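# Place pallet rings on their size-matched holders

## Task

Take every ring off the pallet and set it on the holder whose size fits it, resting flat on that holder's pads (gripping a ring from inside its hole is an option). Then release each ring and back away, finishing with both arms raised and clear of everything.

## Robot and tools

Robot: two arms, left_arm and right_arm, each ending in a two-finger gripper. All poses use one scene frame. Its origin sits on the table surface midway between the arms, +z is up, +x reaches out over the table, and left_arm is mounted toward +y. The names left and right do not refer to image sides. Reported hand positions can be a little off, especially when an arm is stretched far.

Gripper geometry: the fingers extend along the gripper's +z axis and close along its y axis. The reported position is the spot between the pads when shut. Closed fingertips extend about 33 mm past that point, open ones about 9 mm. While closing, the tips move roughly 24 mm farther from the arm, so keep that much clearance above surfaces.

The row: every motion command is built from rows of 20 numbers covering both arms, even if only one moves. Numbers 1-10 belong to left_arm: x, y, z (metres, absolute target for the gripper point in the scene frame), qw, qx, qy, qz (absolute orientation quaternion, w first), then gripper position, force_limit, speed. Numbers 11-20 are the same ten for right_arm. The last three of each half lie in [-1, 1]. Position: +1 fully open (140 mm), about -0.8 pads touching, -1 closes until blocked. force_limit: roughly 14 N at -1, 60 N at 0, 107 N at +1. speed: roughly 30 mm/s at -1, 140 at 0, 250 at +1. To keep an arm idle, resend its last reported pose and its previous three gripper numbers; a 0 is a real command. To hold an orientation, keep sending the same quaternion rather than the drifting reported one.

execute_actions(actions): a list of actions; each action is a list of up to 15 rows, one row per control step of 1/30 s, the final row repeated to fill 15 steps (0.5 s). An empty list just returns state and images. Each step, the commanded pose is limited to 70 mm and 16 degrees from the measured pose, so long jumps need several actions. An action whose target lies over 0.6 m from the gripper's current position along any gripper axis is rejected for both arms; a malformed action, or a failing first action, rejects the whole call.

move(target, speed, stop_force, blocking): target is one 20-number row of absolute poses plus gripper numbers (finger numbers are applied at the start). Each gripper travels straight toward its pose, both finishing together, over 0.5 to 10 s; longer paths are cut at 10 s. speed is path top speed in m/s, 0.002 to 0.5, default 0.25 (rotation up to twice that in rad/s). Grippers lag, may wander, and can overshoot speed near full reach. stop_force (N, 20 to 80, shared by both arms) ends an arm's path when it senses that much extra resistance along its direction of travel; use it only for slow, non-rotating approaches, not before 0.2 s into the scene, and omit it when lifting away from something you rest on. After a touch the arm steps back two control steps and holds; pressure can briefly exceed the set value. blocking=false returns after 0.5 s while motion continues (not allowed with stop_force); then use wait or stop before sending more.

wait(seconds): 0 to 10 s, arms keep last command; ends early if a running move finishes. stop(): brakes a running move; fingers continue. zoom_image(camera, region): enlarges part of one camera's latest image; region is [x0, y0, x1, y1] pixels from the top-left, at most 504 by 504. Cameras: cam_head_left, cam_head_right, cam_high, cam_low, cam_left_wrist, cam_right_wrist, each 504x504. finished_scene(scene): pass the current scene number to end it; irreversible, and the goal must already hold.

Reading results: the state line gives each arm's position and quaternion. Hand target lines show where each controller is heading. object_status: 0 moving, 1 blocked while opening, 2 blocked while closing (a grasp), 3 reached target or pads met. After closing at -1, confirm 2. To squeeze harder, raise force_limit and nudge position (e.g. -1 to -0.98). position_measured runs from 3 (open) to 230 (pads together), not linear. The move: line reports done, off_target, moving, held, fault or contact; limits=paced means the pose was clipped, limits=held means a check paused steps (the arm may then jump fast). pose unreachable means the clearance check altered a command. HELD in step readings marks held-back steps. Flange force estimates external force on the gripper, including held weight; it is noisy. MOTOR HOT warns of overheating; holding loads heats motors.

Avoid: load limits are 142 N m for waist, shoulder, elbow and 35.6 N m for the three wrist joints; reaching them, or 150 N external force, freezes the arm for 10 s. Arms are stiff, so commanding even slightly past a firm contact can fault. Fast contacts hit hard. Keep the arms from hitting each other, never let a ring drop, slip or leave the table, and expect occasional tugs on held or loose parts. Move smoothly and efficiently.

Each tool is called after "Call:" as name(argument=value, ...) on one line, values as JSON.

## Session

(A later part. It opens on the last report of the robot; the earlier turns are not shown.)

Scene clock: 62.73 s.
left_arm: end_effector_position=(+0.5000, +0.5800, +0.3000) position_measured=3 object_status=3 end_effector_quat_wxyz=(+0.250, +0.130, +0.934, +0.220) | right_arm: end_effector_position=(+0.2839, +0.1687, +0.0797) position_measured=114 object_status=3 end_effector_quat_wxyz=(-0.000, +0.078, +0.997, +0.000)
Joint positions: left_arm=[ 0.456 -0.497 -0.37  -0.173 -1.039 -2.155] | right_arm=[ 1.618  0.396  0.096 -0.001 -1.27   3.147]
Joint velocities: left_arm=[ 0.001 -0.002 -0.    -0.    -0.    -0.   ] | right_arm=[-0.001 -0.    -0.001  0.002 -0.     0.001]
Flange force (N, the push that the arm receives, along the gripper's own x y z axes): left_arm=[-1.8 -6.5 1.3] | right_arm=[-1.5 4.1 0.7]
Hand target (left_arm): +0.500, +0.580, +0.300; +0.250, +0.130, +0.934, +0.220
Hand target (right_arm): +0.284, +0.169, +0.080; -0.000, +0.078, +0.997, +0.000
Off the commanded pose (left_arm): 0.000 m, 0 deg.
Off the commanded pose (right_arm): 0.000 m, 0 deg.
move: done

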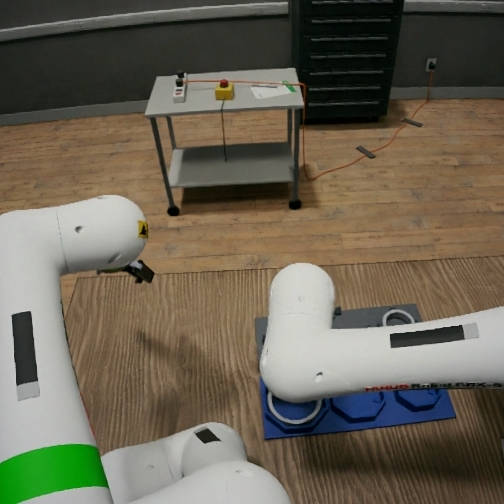

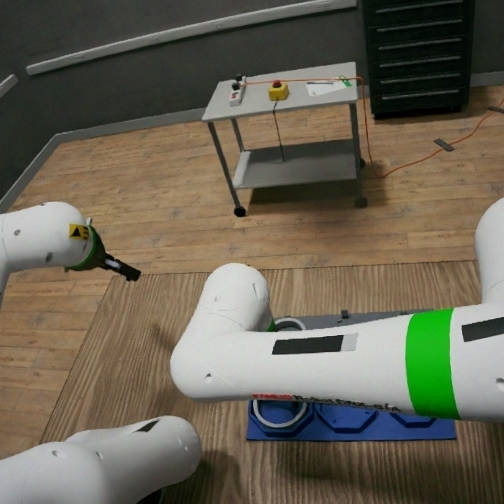

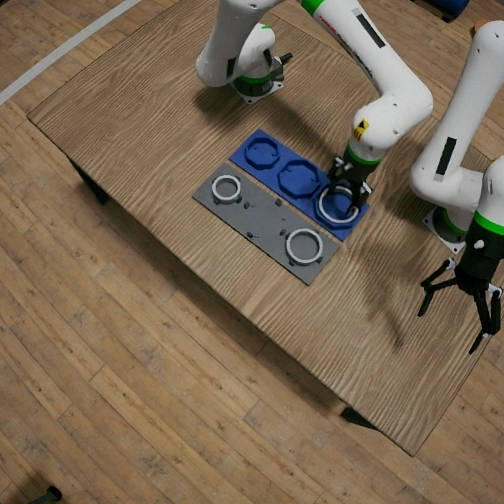

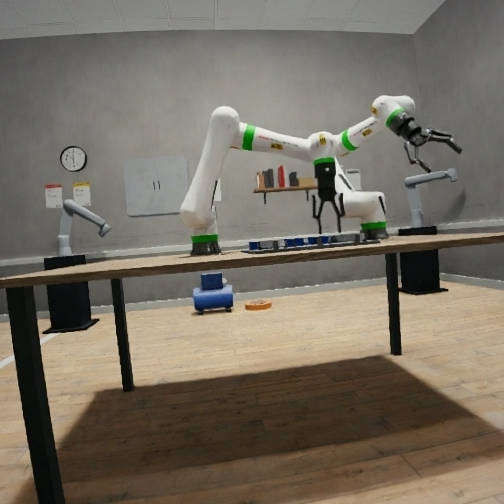

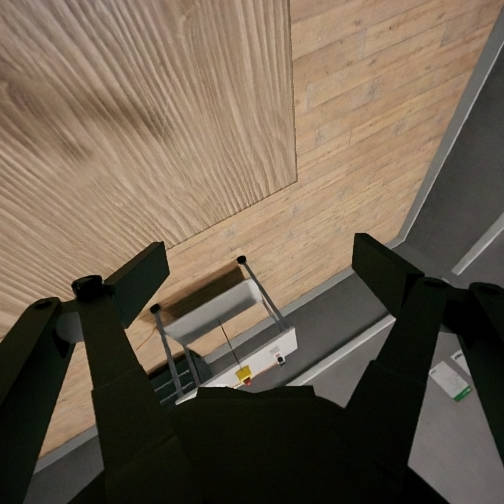

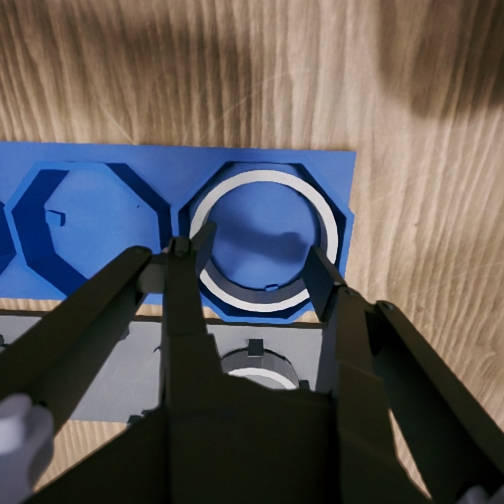

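Call:
move(target=[0.50,0.58,0.30,0.25,0.13,0.934,0.22,1,0,0,0.285,0.17,0.041,0,0.078,0.997,0,0.12,0.3,0], speed=0.05)

Call:
move(target=[0.50,0.58,0.30,0.25,0.13,0.934,0.22,1,0,0,0.285,0.17,0.041,0,0.078,0.997,0,1,0.3,-0.7])

Call:
move(target=[0.50,0.58,0.30,0.25,0.13,0.934,0.22,1,0,0,0.285,0.17,0.085,0,0.078,0.997,0,1,0.3,-0.7], speed=0.07)

Call:
move(target=[0.50,0.58,0.30,0.25,0.13,0.934,0.22,1,0,0,0.4718,0.0255,0.085,0,0.078,0.997,0,1,0.3,-0.7], speed=0.18)

Call:
move(target=[0.50,0.58,0.30,0.25,0.13,0.934,0.22,1,0,0,0.4718,0.0255,0.055,0,0.078,0.997,0,1,0.3,-0.7], speed=0.04)

Call:
move(target=[0.50,0.58,0.30,0.25,0.13,0.934,0.22,1,0,0,0.4718,0.0255,0.038,0,0.078,0.997,0,1,0.3,-0.7], speed=0.004, stop_force=20)

Scene clock: 66.10 s.
left_arm: end_effector_position=(+0.5000, +0.5800, +0.3000) position_measured=3 object_status=3 end_effector_quat_wxyz=(+0.250, +0.130, +0.934, +0.220) | right_arm: end_effector_position=(+0.2850, +0.1701, +0.0410) position_measured=114 object_status=3 end_effector_quat_wxyz=(-0.000, +0.078, +0.997, +0.000)
Joint positions: left_arm=[ 0.456 -0.497 -0.37  -0.173 -1.039 -2.155] | right_arm=[ 1.617  0.432  0.051 -0.    -1.19   3.148]
Joint velocities: left_arm=[-0.  0. -0. -0. -0. -0.] | right_arm=[-0.  0. -0. -0.  0. -0.]
Flange force (N, the push that the arm receives, along the gripper's own x y z axes): left_arm=[0.7 -10.3 0.7] | right_arm=[-1.0 2.3 0.5]
Hand target (left_arm): +0.500, +0.580, +0.300; +0.250, +0.130, +0.934, +0.220
Hand target (right_arm): +0.285, +0.170, +0.041; -0.000, +0.078, +0.997, +0.000
Off the commanded pose (left_arm): 0.000 m, 0 deg.
Off the commanded pose (right_arm): 0.000 m, 0 deg.
move: done

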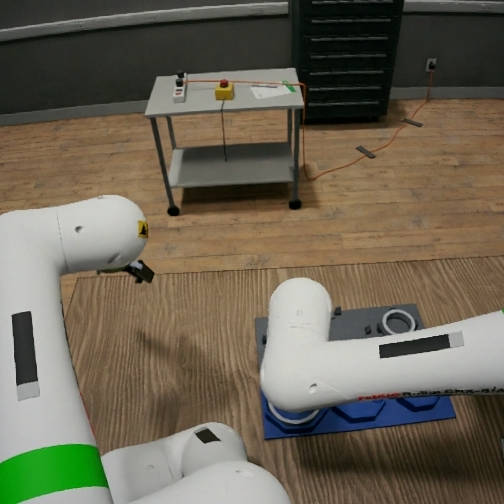

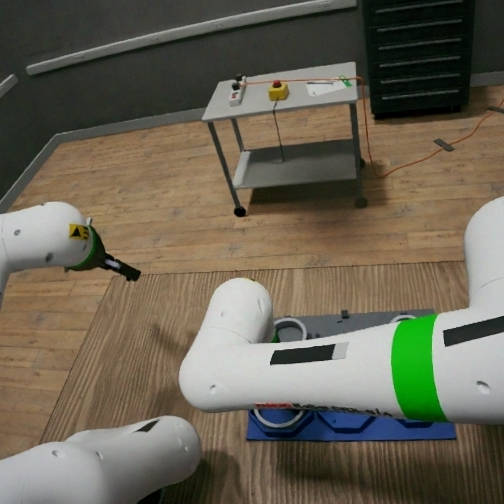

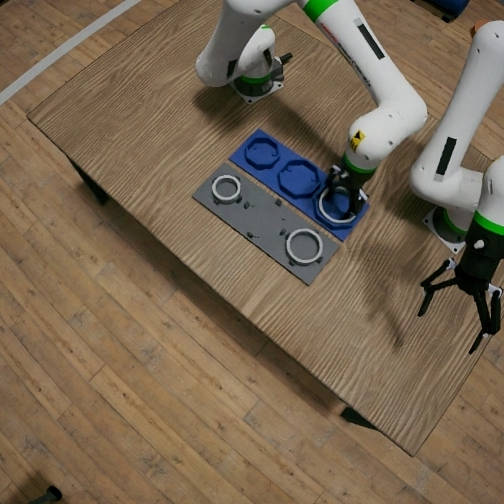

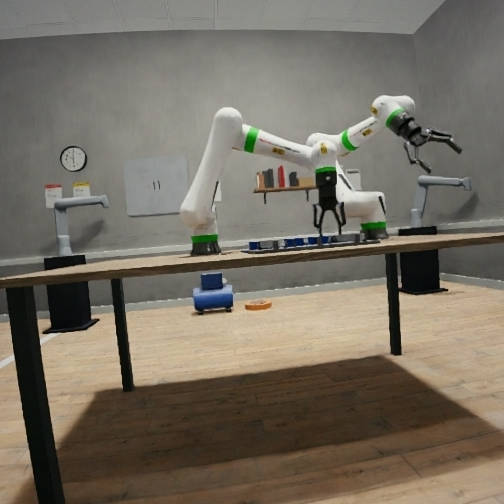

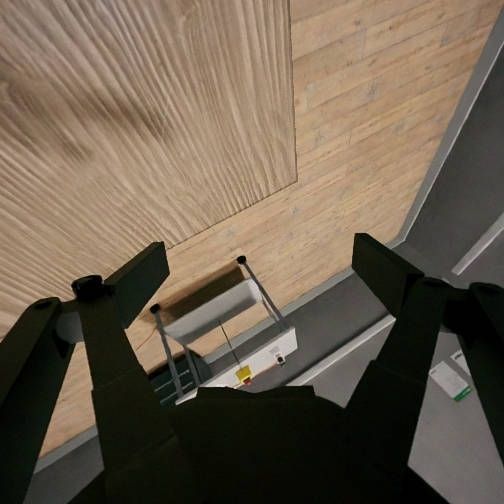

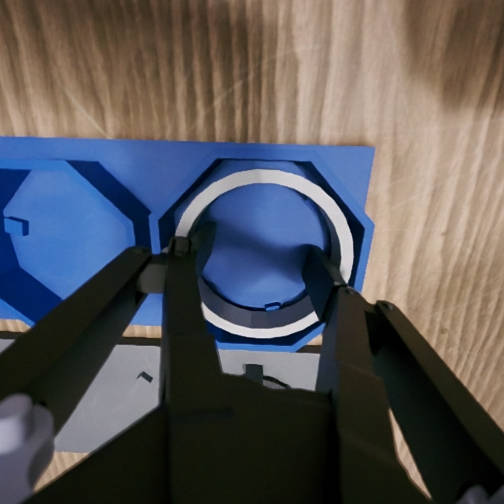

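Scene clock: 66.80 s.
left_arm: end_effector_position=(+0.5000, +0.5800, +0.3000) position_measured=3 object_status=3 end_effector_quat_wxyz=(+0.250, +0.130, +0.934, +0.220) | right_arm: end_effector_position=(+0.2850, +0.1700, +0.0410) position_measured=83 object_status=1 end_effector_quat_wxyz=(-0.000, +0.078, +0.997, -0.000)
Joint positions: left_arm=[ 0.456 -0.497 -0.37  -0.173 -1.039 -2.155] | right_arm=[ 1.617  0.431  0.05  -0.    -1.19   3.148]
Joint velocities: left_arm=[-0.     0.001  0.     0.     0.     0.   ] | right_arm=[-0.    -0.    -0.001 -0.001  0.    -0.001]
Flange force (N, the push that the arm receives, along the gripper's own x y z axes): left_arm=[1.1 -9.6 0.4] | right_arm=[-1.1 2.1 6.8]
Hand target (left_arm): +0.500, +0.580, +0.300; +0.250, +0.130, +0.934, +0.220
Hand target (right_arm): +0.285, +0.170, +0.041; -0.000, +0.078, +0.997, -0.000
Off the commanded pose (left_arm): 0.000 m, 0 deg.
Off the commanded pose (right_arm): 0.000 m, 0 deg.
move: done

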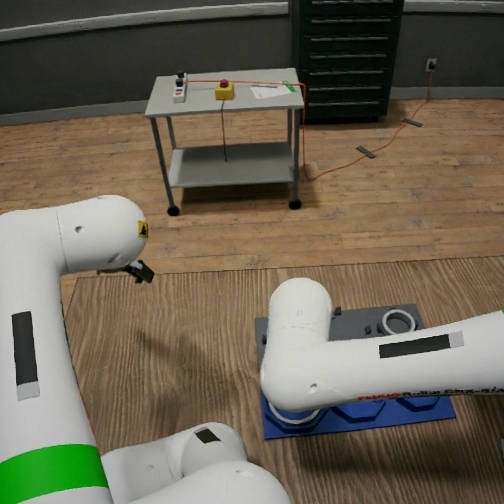

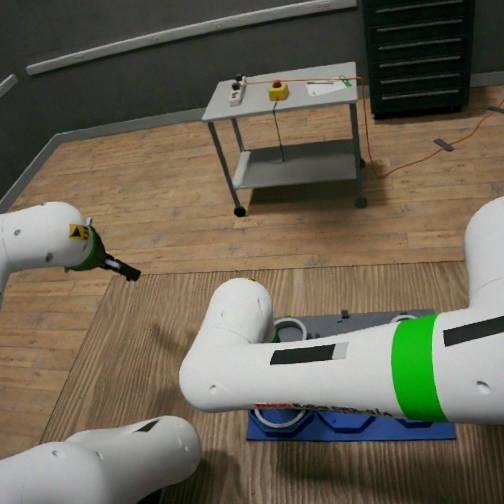

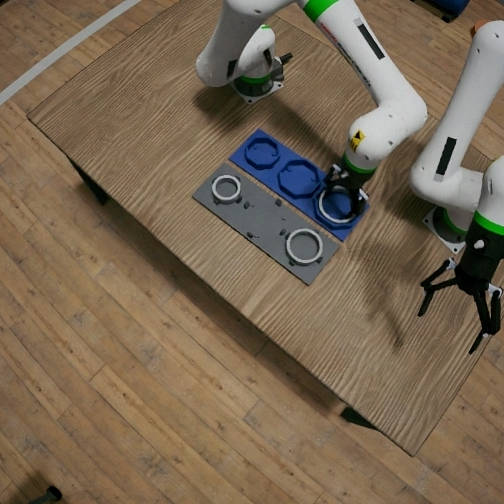

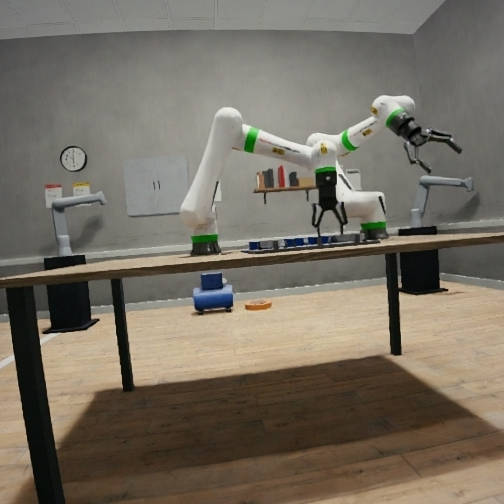

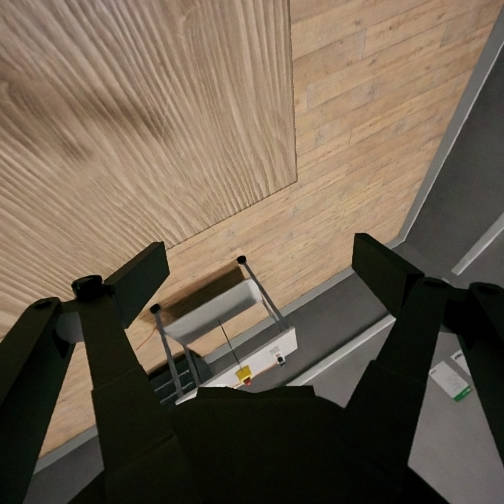

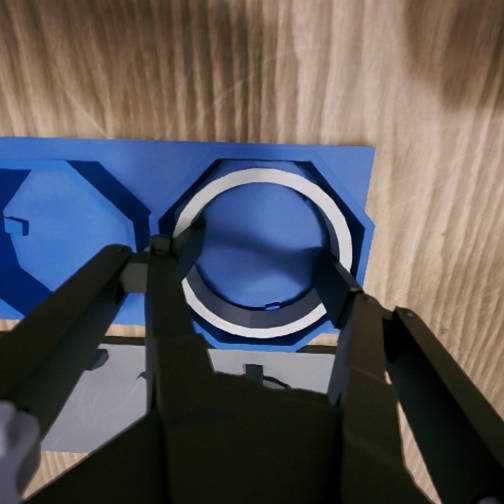

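Scene clock: 67.70 s.
left_arm: end_effector_position=(+0.5000, +0.5800, +0.3000) position_measured=3 object_status=3 end_effector_quat_wxyz=(+0.250, +0.130, +0.934, +0.220) | right_arm: end_effector_position=(+0.2851, +0.1699, +0.0850) position_measured=83 object_status=1 end_effector_quat_wxyz=(+0.000, +0.078, +0.997, -0.000)
Joint positions: left_arm=[ 0.456 -0.497 -0.37  -0.173 -1.039 -2.155] | right_arm=[ 1.617  0.396  0.109  0.    -1.284  3.148]
Joint velocities: left_arm=[ 0.002  0.002  0.     0.    -0.     0.   ] | right_arm=[ 0.001  0.     0.     0.002  0.    -0.   ]
Flange force (N, the push that the arm receives, along the gripper's own x y z axes): left_arm=[7.3 -3.4 2.3] | right_arm=[-1.2 2.6 5.7]
Hand target (left_arm): +0.500, +0.580, +0.300; +0.250, +0.130, +0.934, +0.220
Hand target (right_arm): +0.285, +0.170, +0.085; +0.000, +0.078, +0.997, -0.000
Off the commanded pose (left_arm): 0.000 m, 0 deg.
Off the commanded pose (right_arm): 0.000 m, 0 deg.
move: done

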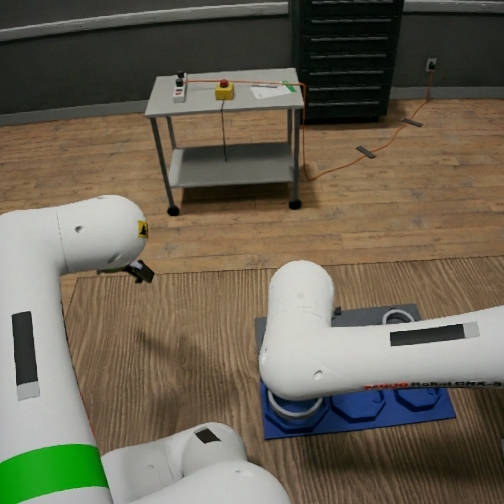

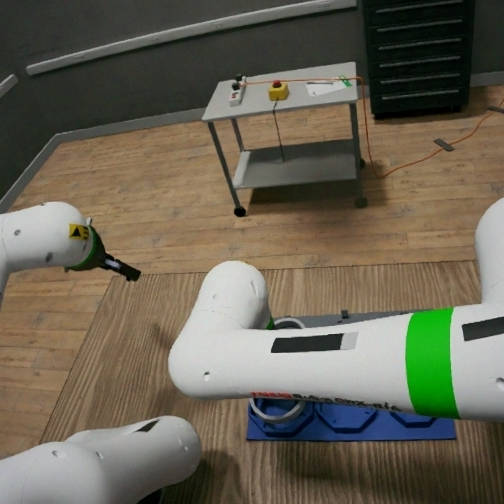

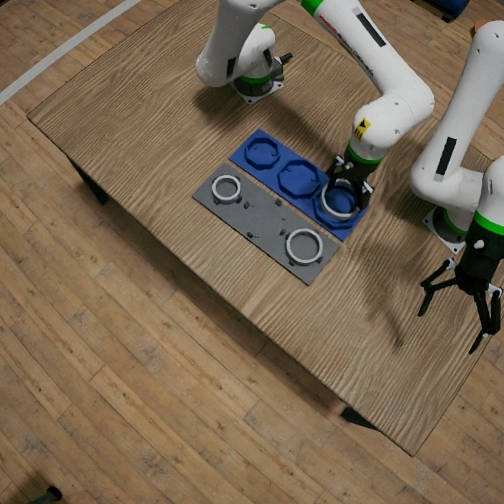

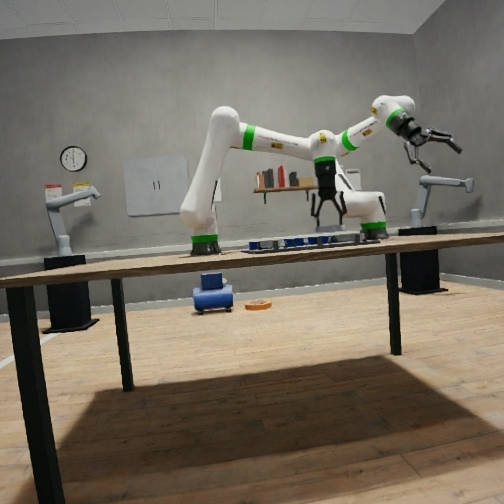

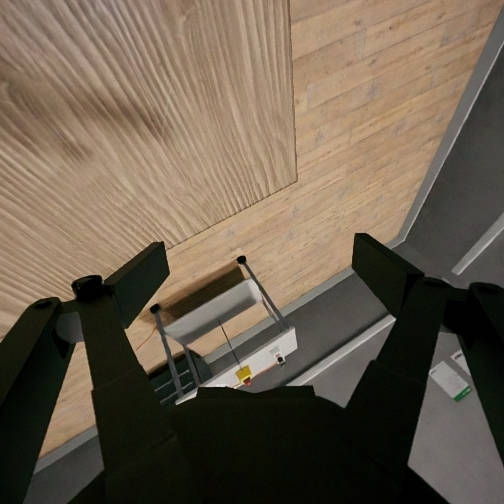

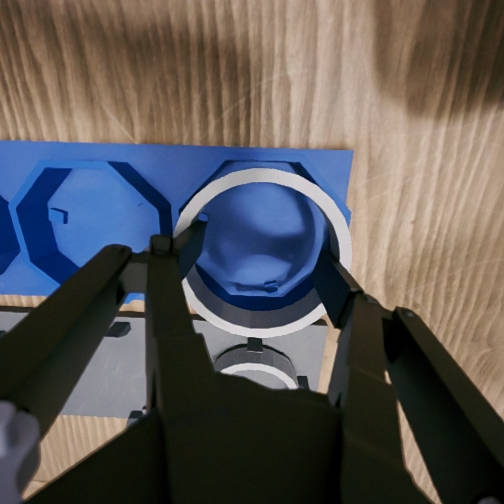

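Scene clock: 69.37 s.
left_arm: end_effector_position=(+0.5000, +0.5800, +0.3000) position_measured=3 object_status=3 end_effector_quat_wxyz=(+0.250, +0.130, +0.934, +0.220) | right_arm: end_effector_position=(+0.4720, +0.0256, +0.0850) position_measured=83 object_status=1 end_effector_quat_wxyz=(+0.000, +0.078, +0.997, -0.001)
Joint positions: left_arm=[ 0.456 -0.497 -0.37  -0.173 -1.039 -2.155] | right_arm=[ 1.213  0.359  0.058  0.001 -1.271  3.552]
Joint velocities: left_arm=[ 0.001 -0.001  0.    -0.    -0.    -0.   ] | right_arm=[ 0.001  0.     0.    -0.007 -0.     0.   ]
Flange force (N, the push that the arm receives, along the gripper's own x y z axes): left_arm=[5.2 -6.1 2.7] | right_arm=[-2.5 2.4 5.7]
Hand target (left_arm): +0.500, +0.580, +0.300; +0.250, +0.130, +0.934, +0.220
Hand target (right_arm): +0.472, +0.026, +0.085; +0.000, +0.078, +0.997, -0.000
Off the commanded pose (left_arm): 0.000 m, 0 deg.
Off the commanded pose (right_arm): 0.000 m, 0 deg.
move: done

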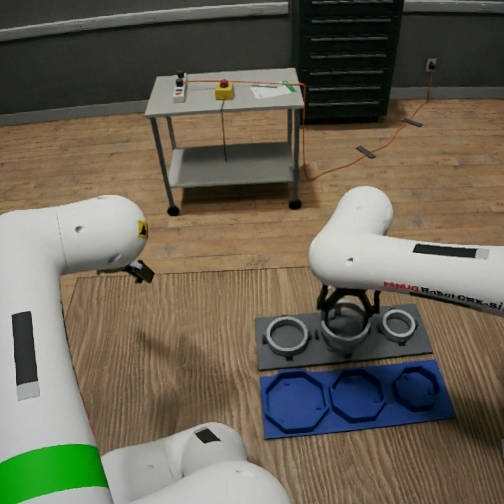

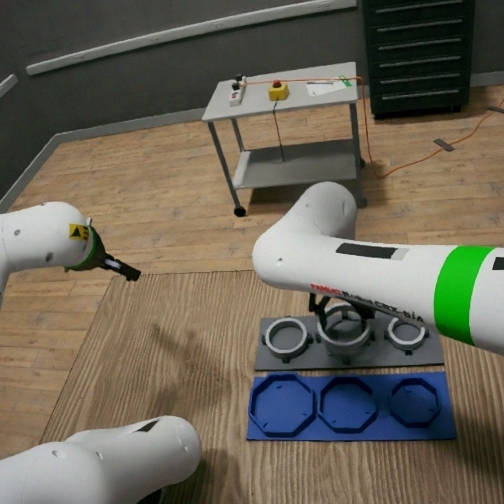

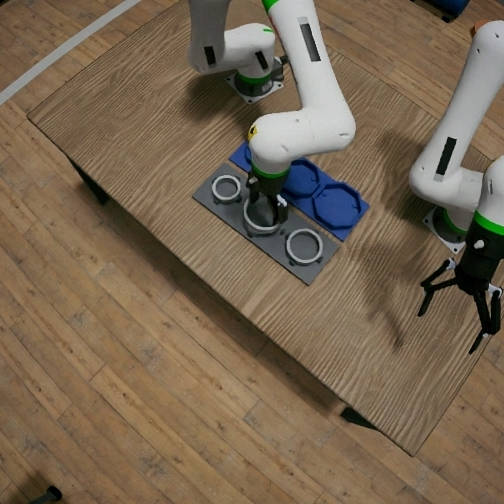

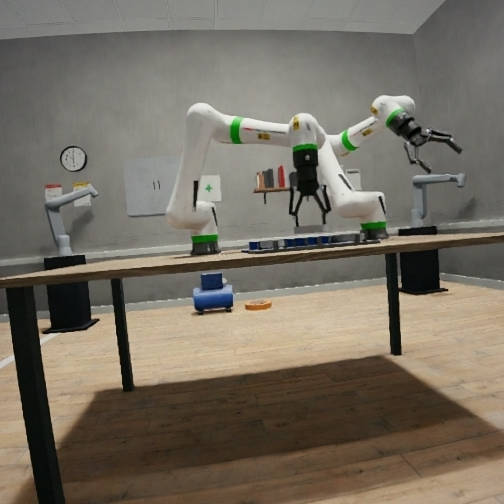

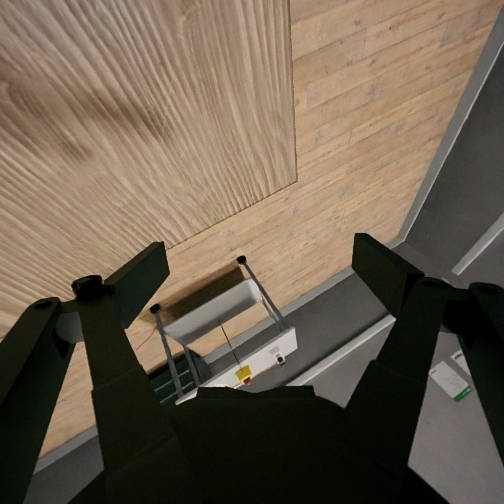

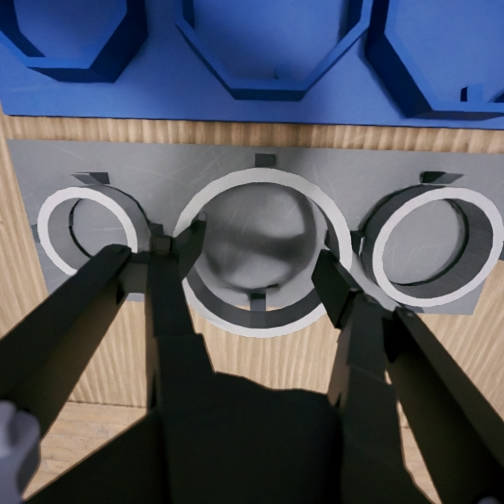

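Scene clock: 70.40 s.
left_arm: end_effector_position=(+0.5000, +0.5800, +0.3000) position_measured=3 object_status=3 end_effector_quat_wxyz=(+0.250, +0.130, +0.934, +0.220) | right_arm: end_effector_position=(+0.4718, +0.0256, +0.0550) position_measured=83 object_status=1 end_effector_quat_wxyz=(-0.000, +0.078, +0.997, +0.000)
Joint positions: left_arm=[ 0.456 -0.497 -0.37  -0.173 -1.039 -2.155] | right_arm=[ 1.212  0.382  0.016 -0.    -1.205  3.553]
Joint velocities: left_arm=[-0.    -0.001  0.001 -0.    -0.     0.   ] | right_arm=[ 0.001 -0.     0.    -0.     0.    -0.001]
Flange force (N, the push that the arm receives, along the gripper's own x y z axes): left_arm=[3.0 -4.8 -0.5] | right_arm=[-3.6 3.1 5.7]
Hand target (left_arm): +0.500, +0.580, +0.300; +0.250, +0.130, +0.934, +0.220
Hand target (right_arm): +0.472, +0.026, +0.055; -0.000, +0.078, +0.997, +0.000
Off the commanded pose (left_arm): 0.000 m, 0 deg.
Off the commanded pose (right_arm): 0.000 m, 0 deg.
move: done

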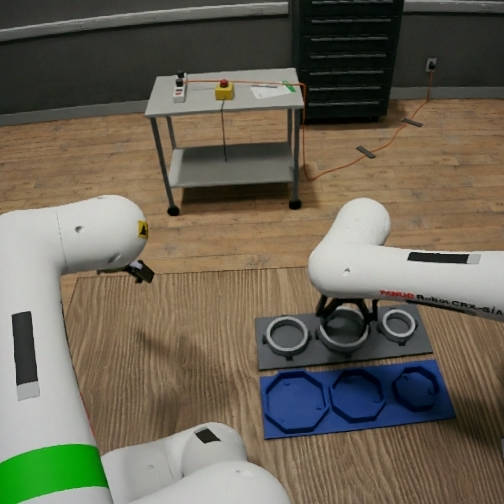

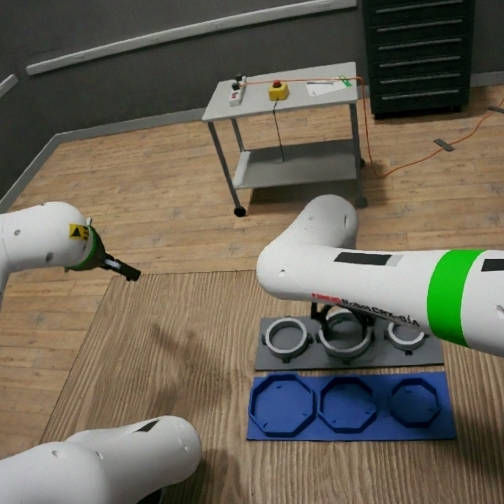

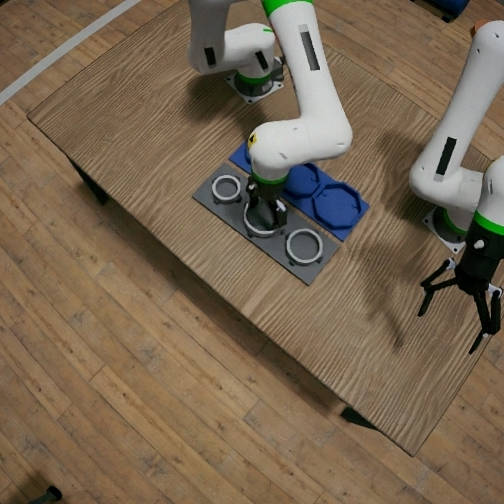

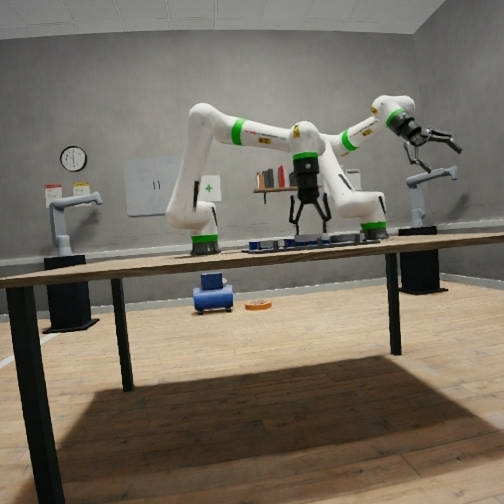

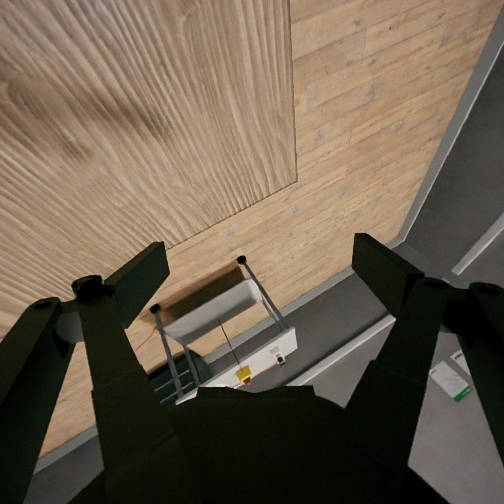

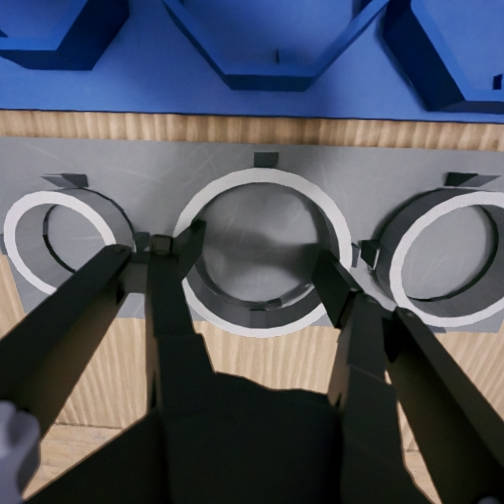

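Scene clock: 73.43 s.
left_arm: end_effector_position=(+0.5000, +0.5800, +0.3000) position_measured=3 object_status=3 end_effector_quat_wxyz=(+0.250, +0.130, +0.934, +0.220) | right_arm: end_effector_position=(+0.4719, +0.0257, +0.0442) position_measured=83 object_status=1 end_effector_quat_wxyz=(+0.000, +0.078, +0.997, +0.000)
Joint positions: left_arm=[ 0.456 -0.497 -0.37  -0.173 -1.039 -2.155] | right_arm=[ 1.212  0.391  0.002 -0.    -1.181  3.553]
Joint velocities: left_arm=[-0.002 -0.001 -0.    -0.    -0.     0.   ] | right_arm=[ 0.001  0.     0.004 -0.001  0.     0.   ]
Flange force (N, the push that the arm receives, along the gripper's own x y z axes): left_arm=[10.6 -3.6 2.6] | right_arm=[0.1 1.6 -22.6]
Hand target (left_arm): +0.500, +0.580, +0.300; +0.250, +0.130, +0.934, +0.220
Hand target (right_arm): +0.472, +0.026, +0.044; -0.000, +0.078, +0.997, +0.000
Off the commanded pose (left_arm): 0.000 m, 0 deg.
Off the commanded pose (right_arm): 0.006 m, 0 deg.
move: contact (right_arm)

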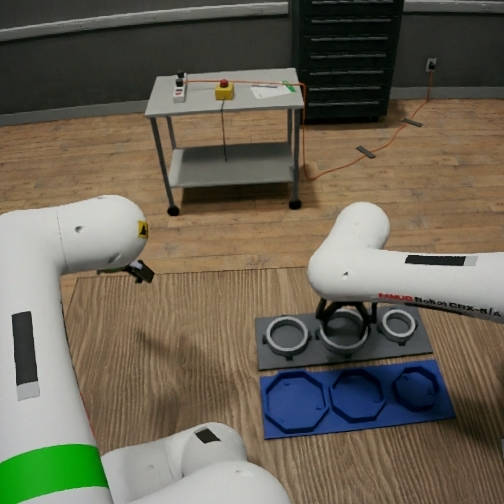

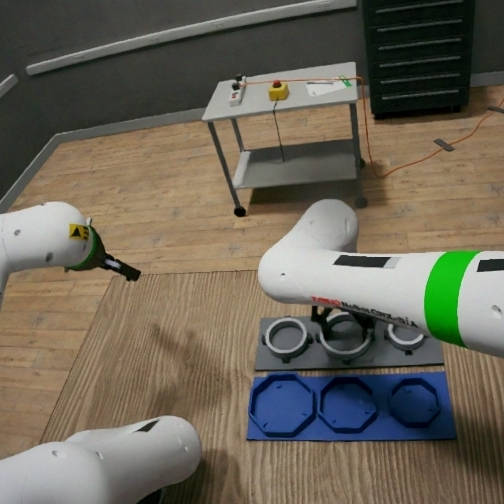

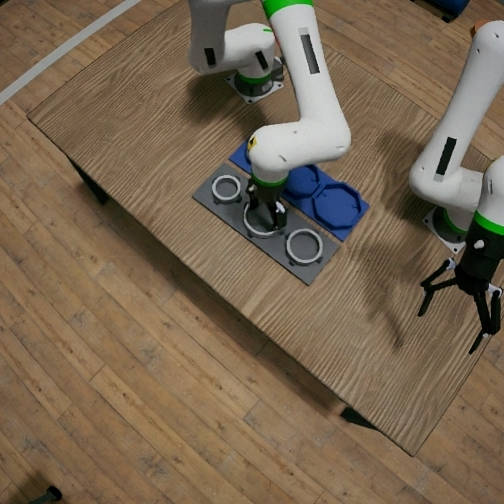

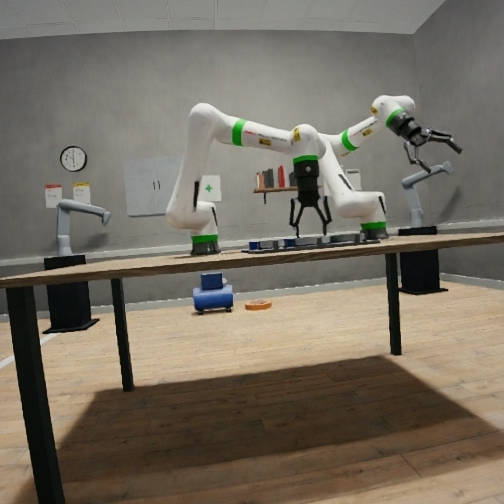

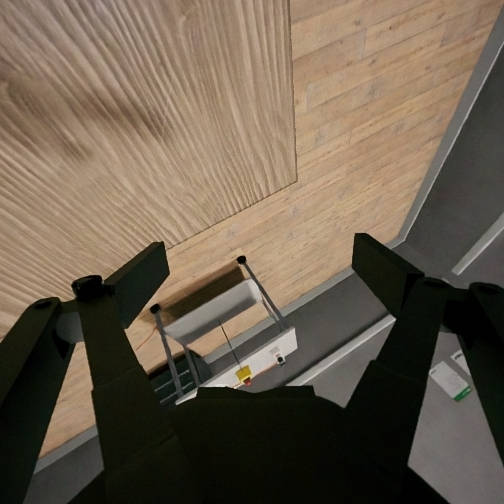

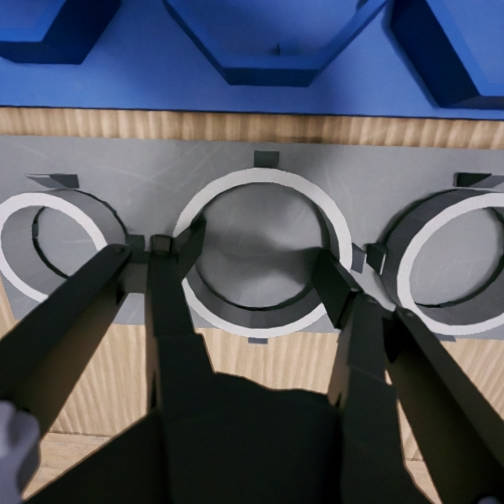

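Call:
move(target=[0.50,0.58,0.30,0.25,0.13,0.934,0.22,1,0,0,0.4718,0.0255,0.0444,0,0.078,0.997,0,0.15,0.3,0])

Call:
move(target=[0.50,0.58,0.30,0.25,0.13,0.934,0.22,1,0,0,0.4718,0.0255,0.22,0,0.078,0.997,0,0.15,0.3,0])

Call:
finished_scene(scene=1)

Scene clock: 75.40 s.
left_arm: end_effector_position=(+0.5000, +0.5800, +0.3000) position_measured=3 object_status=3 end_effector_quat_wxyz=(+0.250, +0.130, +0.934, +0.220) | right_arm: end_effector_position=(+0.4718, +0.0255, +0.0444) position_measured=110 object_status=3 end_effector_quat_wxyz=(-0.000, +0.078, +0.997, +0.000)
Joint positions: left_arm=[ 0.456 -0.497 -0.37  -0.173 -1.039 -2.155] | right_arm=[ 1.212  0.391  0.002 -0.    -1.182  3.553]
Joint velocities: left_arm=[ 0.001  0.     0.    -0.    -0.    -0.   ] | right_arm=[ 0.    -0.     0.    -0.001 -0.    -0.002]
Flange force (N, the push that the arm receives, along the gripper's own x y z axes): left_arm=[1.3 -6.1 0.4] | right_arm=[-3.4 3.0 0.1]
Hand target (left_arm): +0.500, +0.580, +0.300; +0.250, +0.130, +0.934, +0.220
Hand target (right_arm): +0.472, +0.025, +0.044; -0.000, +0.078, +0.997, +0.000
Off the commanded pose (left_arm): 0.000 m, 0 deg.
Off the commanded pose (right_arm): 0.000 m, 0 deg.
move: done

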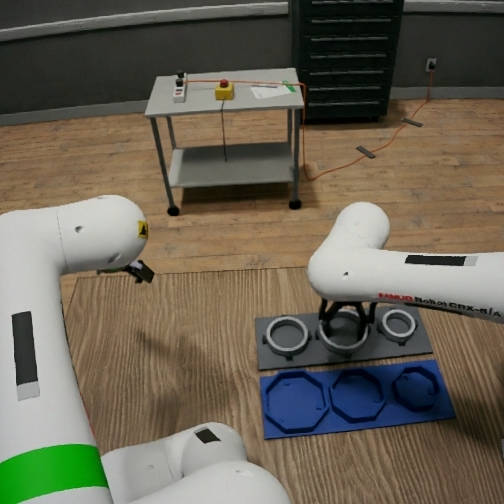

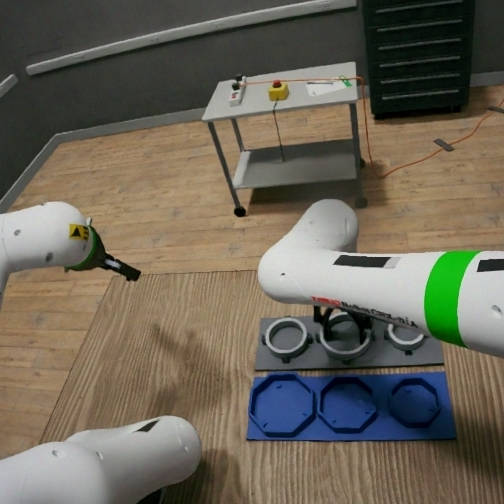

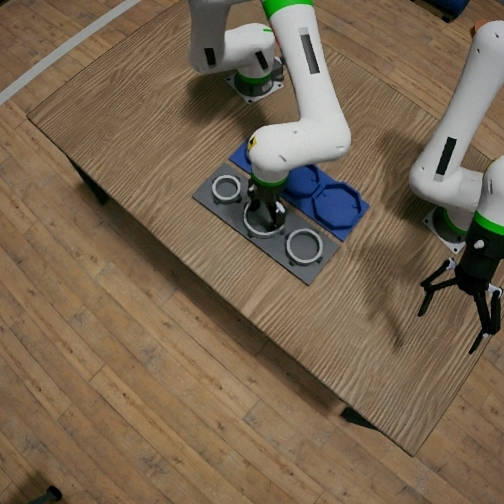

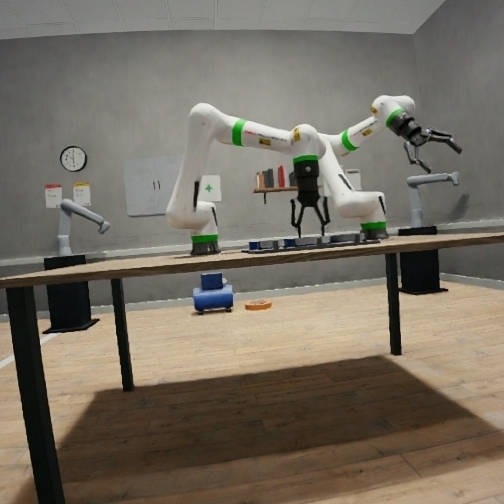

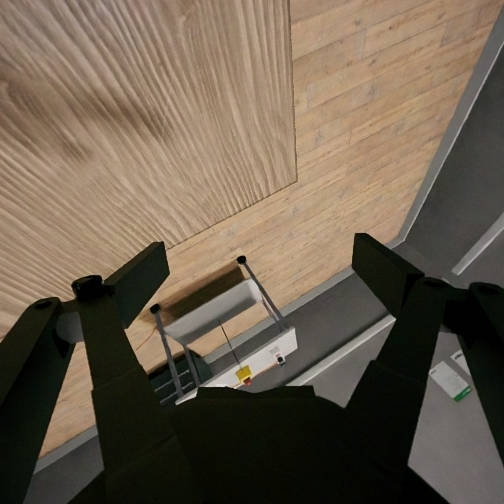

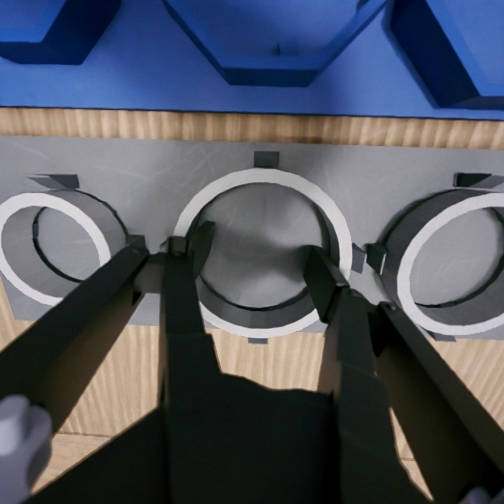

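Scene clock: 76.53 s.
left_arm: end_effector_position=(+0.5000, +0.5800, +0.3000) position_measured=3 object_status=3 end_effector_quat_wxyz=(+0.250, +0.130, +0.934, +0.220) | right_arm: end_effector_position=(+0.4718, +0.0252, +0.2200) position_measured=110 object_status=3 end_effector_quat_wxyz=(+0.000, +0.078, +0.997, -0.000)
Joint positions: left_arm=[ 0.456 -0.497 -0.37  -0.173 -1.039 -2.155] | right_arm=[ 1.212  0.307  0.309  0.    -1.572  3.552]
Joint velocities: left_arm=[ 0.    -0.002 -0.    -0.     0.     0.   ] | right_arm=[-0.002 -0.     0.    -0.003  0.     0.001]
Flange force (N, the push that the arm receives, along the gripper's own x y z axes): left_arm=[2.6 -3.0 2.2] | right_arm=[-2.5 1.5 -0.4]
Hand target (left_arm): +0.500, +0.580, +0.300; +0.250, +0.130, +0.934, +0.220
Hand target (right_arm): +0.472, +0.025, +0.220; +0.000, +0.078, +0.997, -0.000
Off the commanded pose (left_arm): 0.000 m, 0 deg.
Off the commanded pose (right_arm): 0.000 m, 0 deg.
move: done

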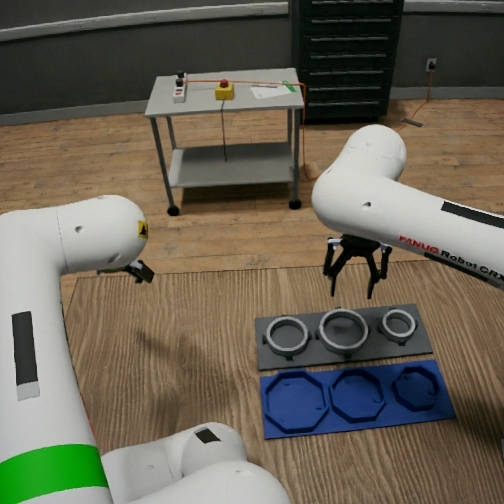

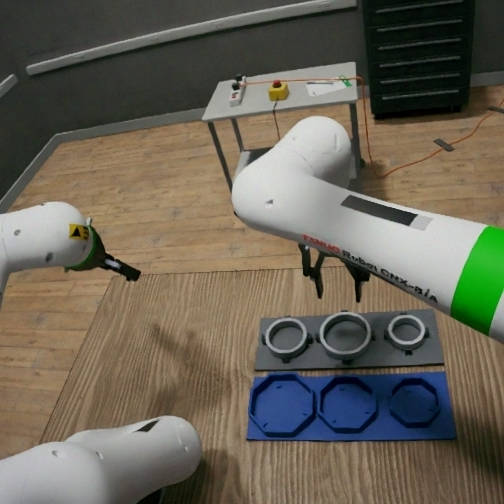

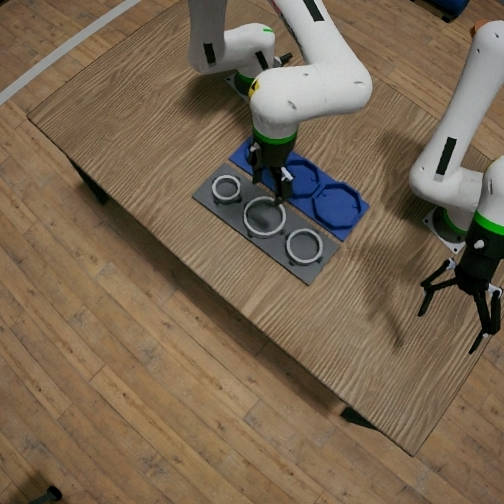

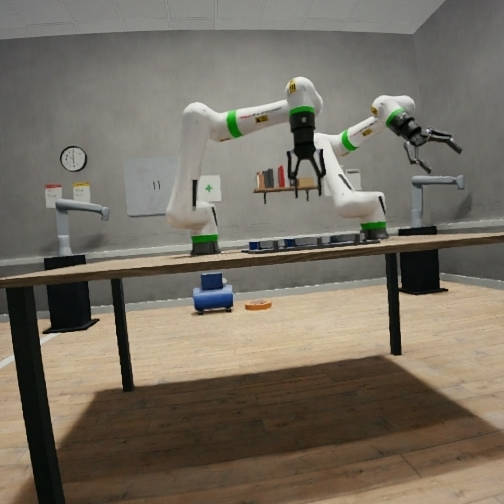

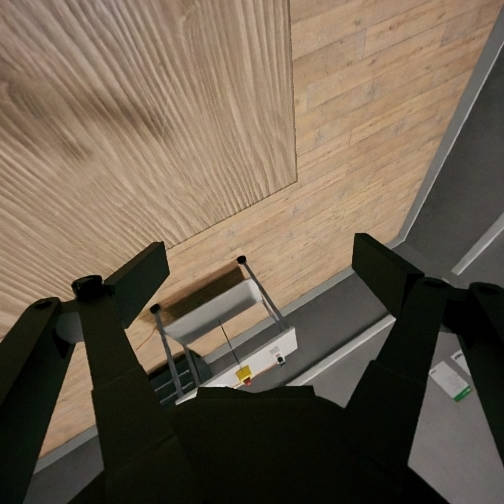

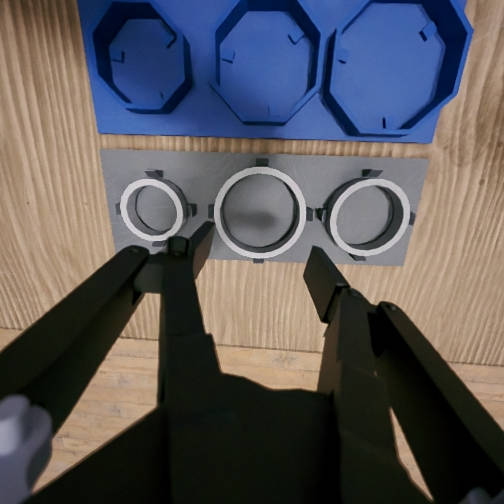

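The scene is finished: the task was done.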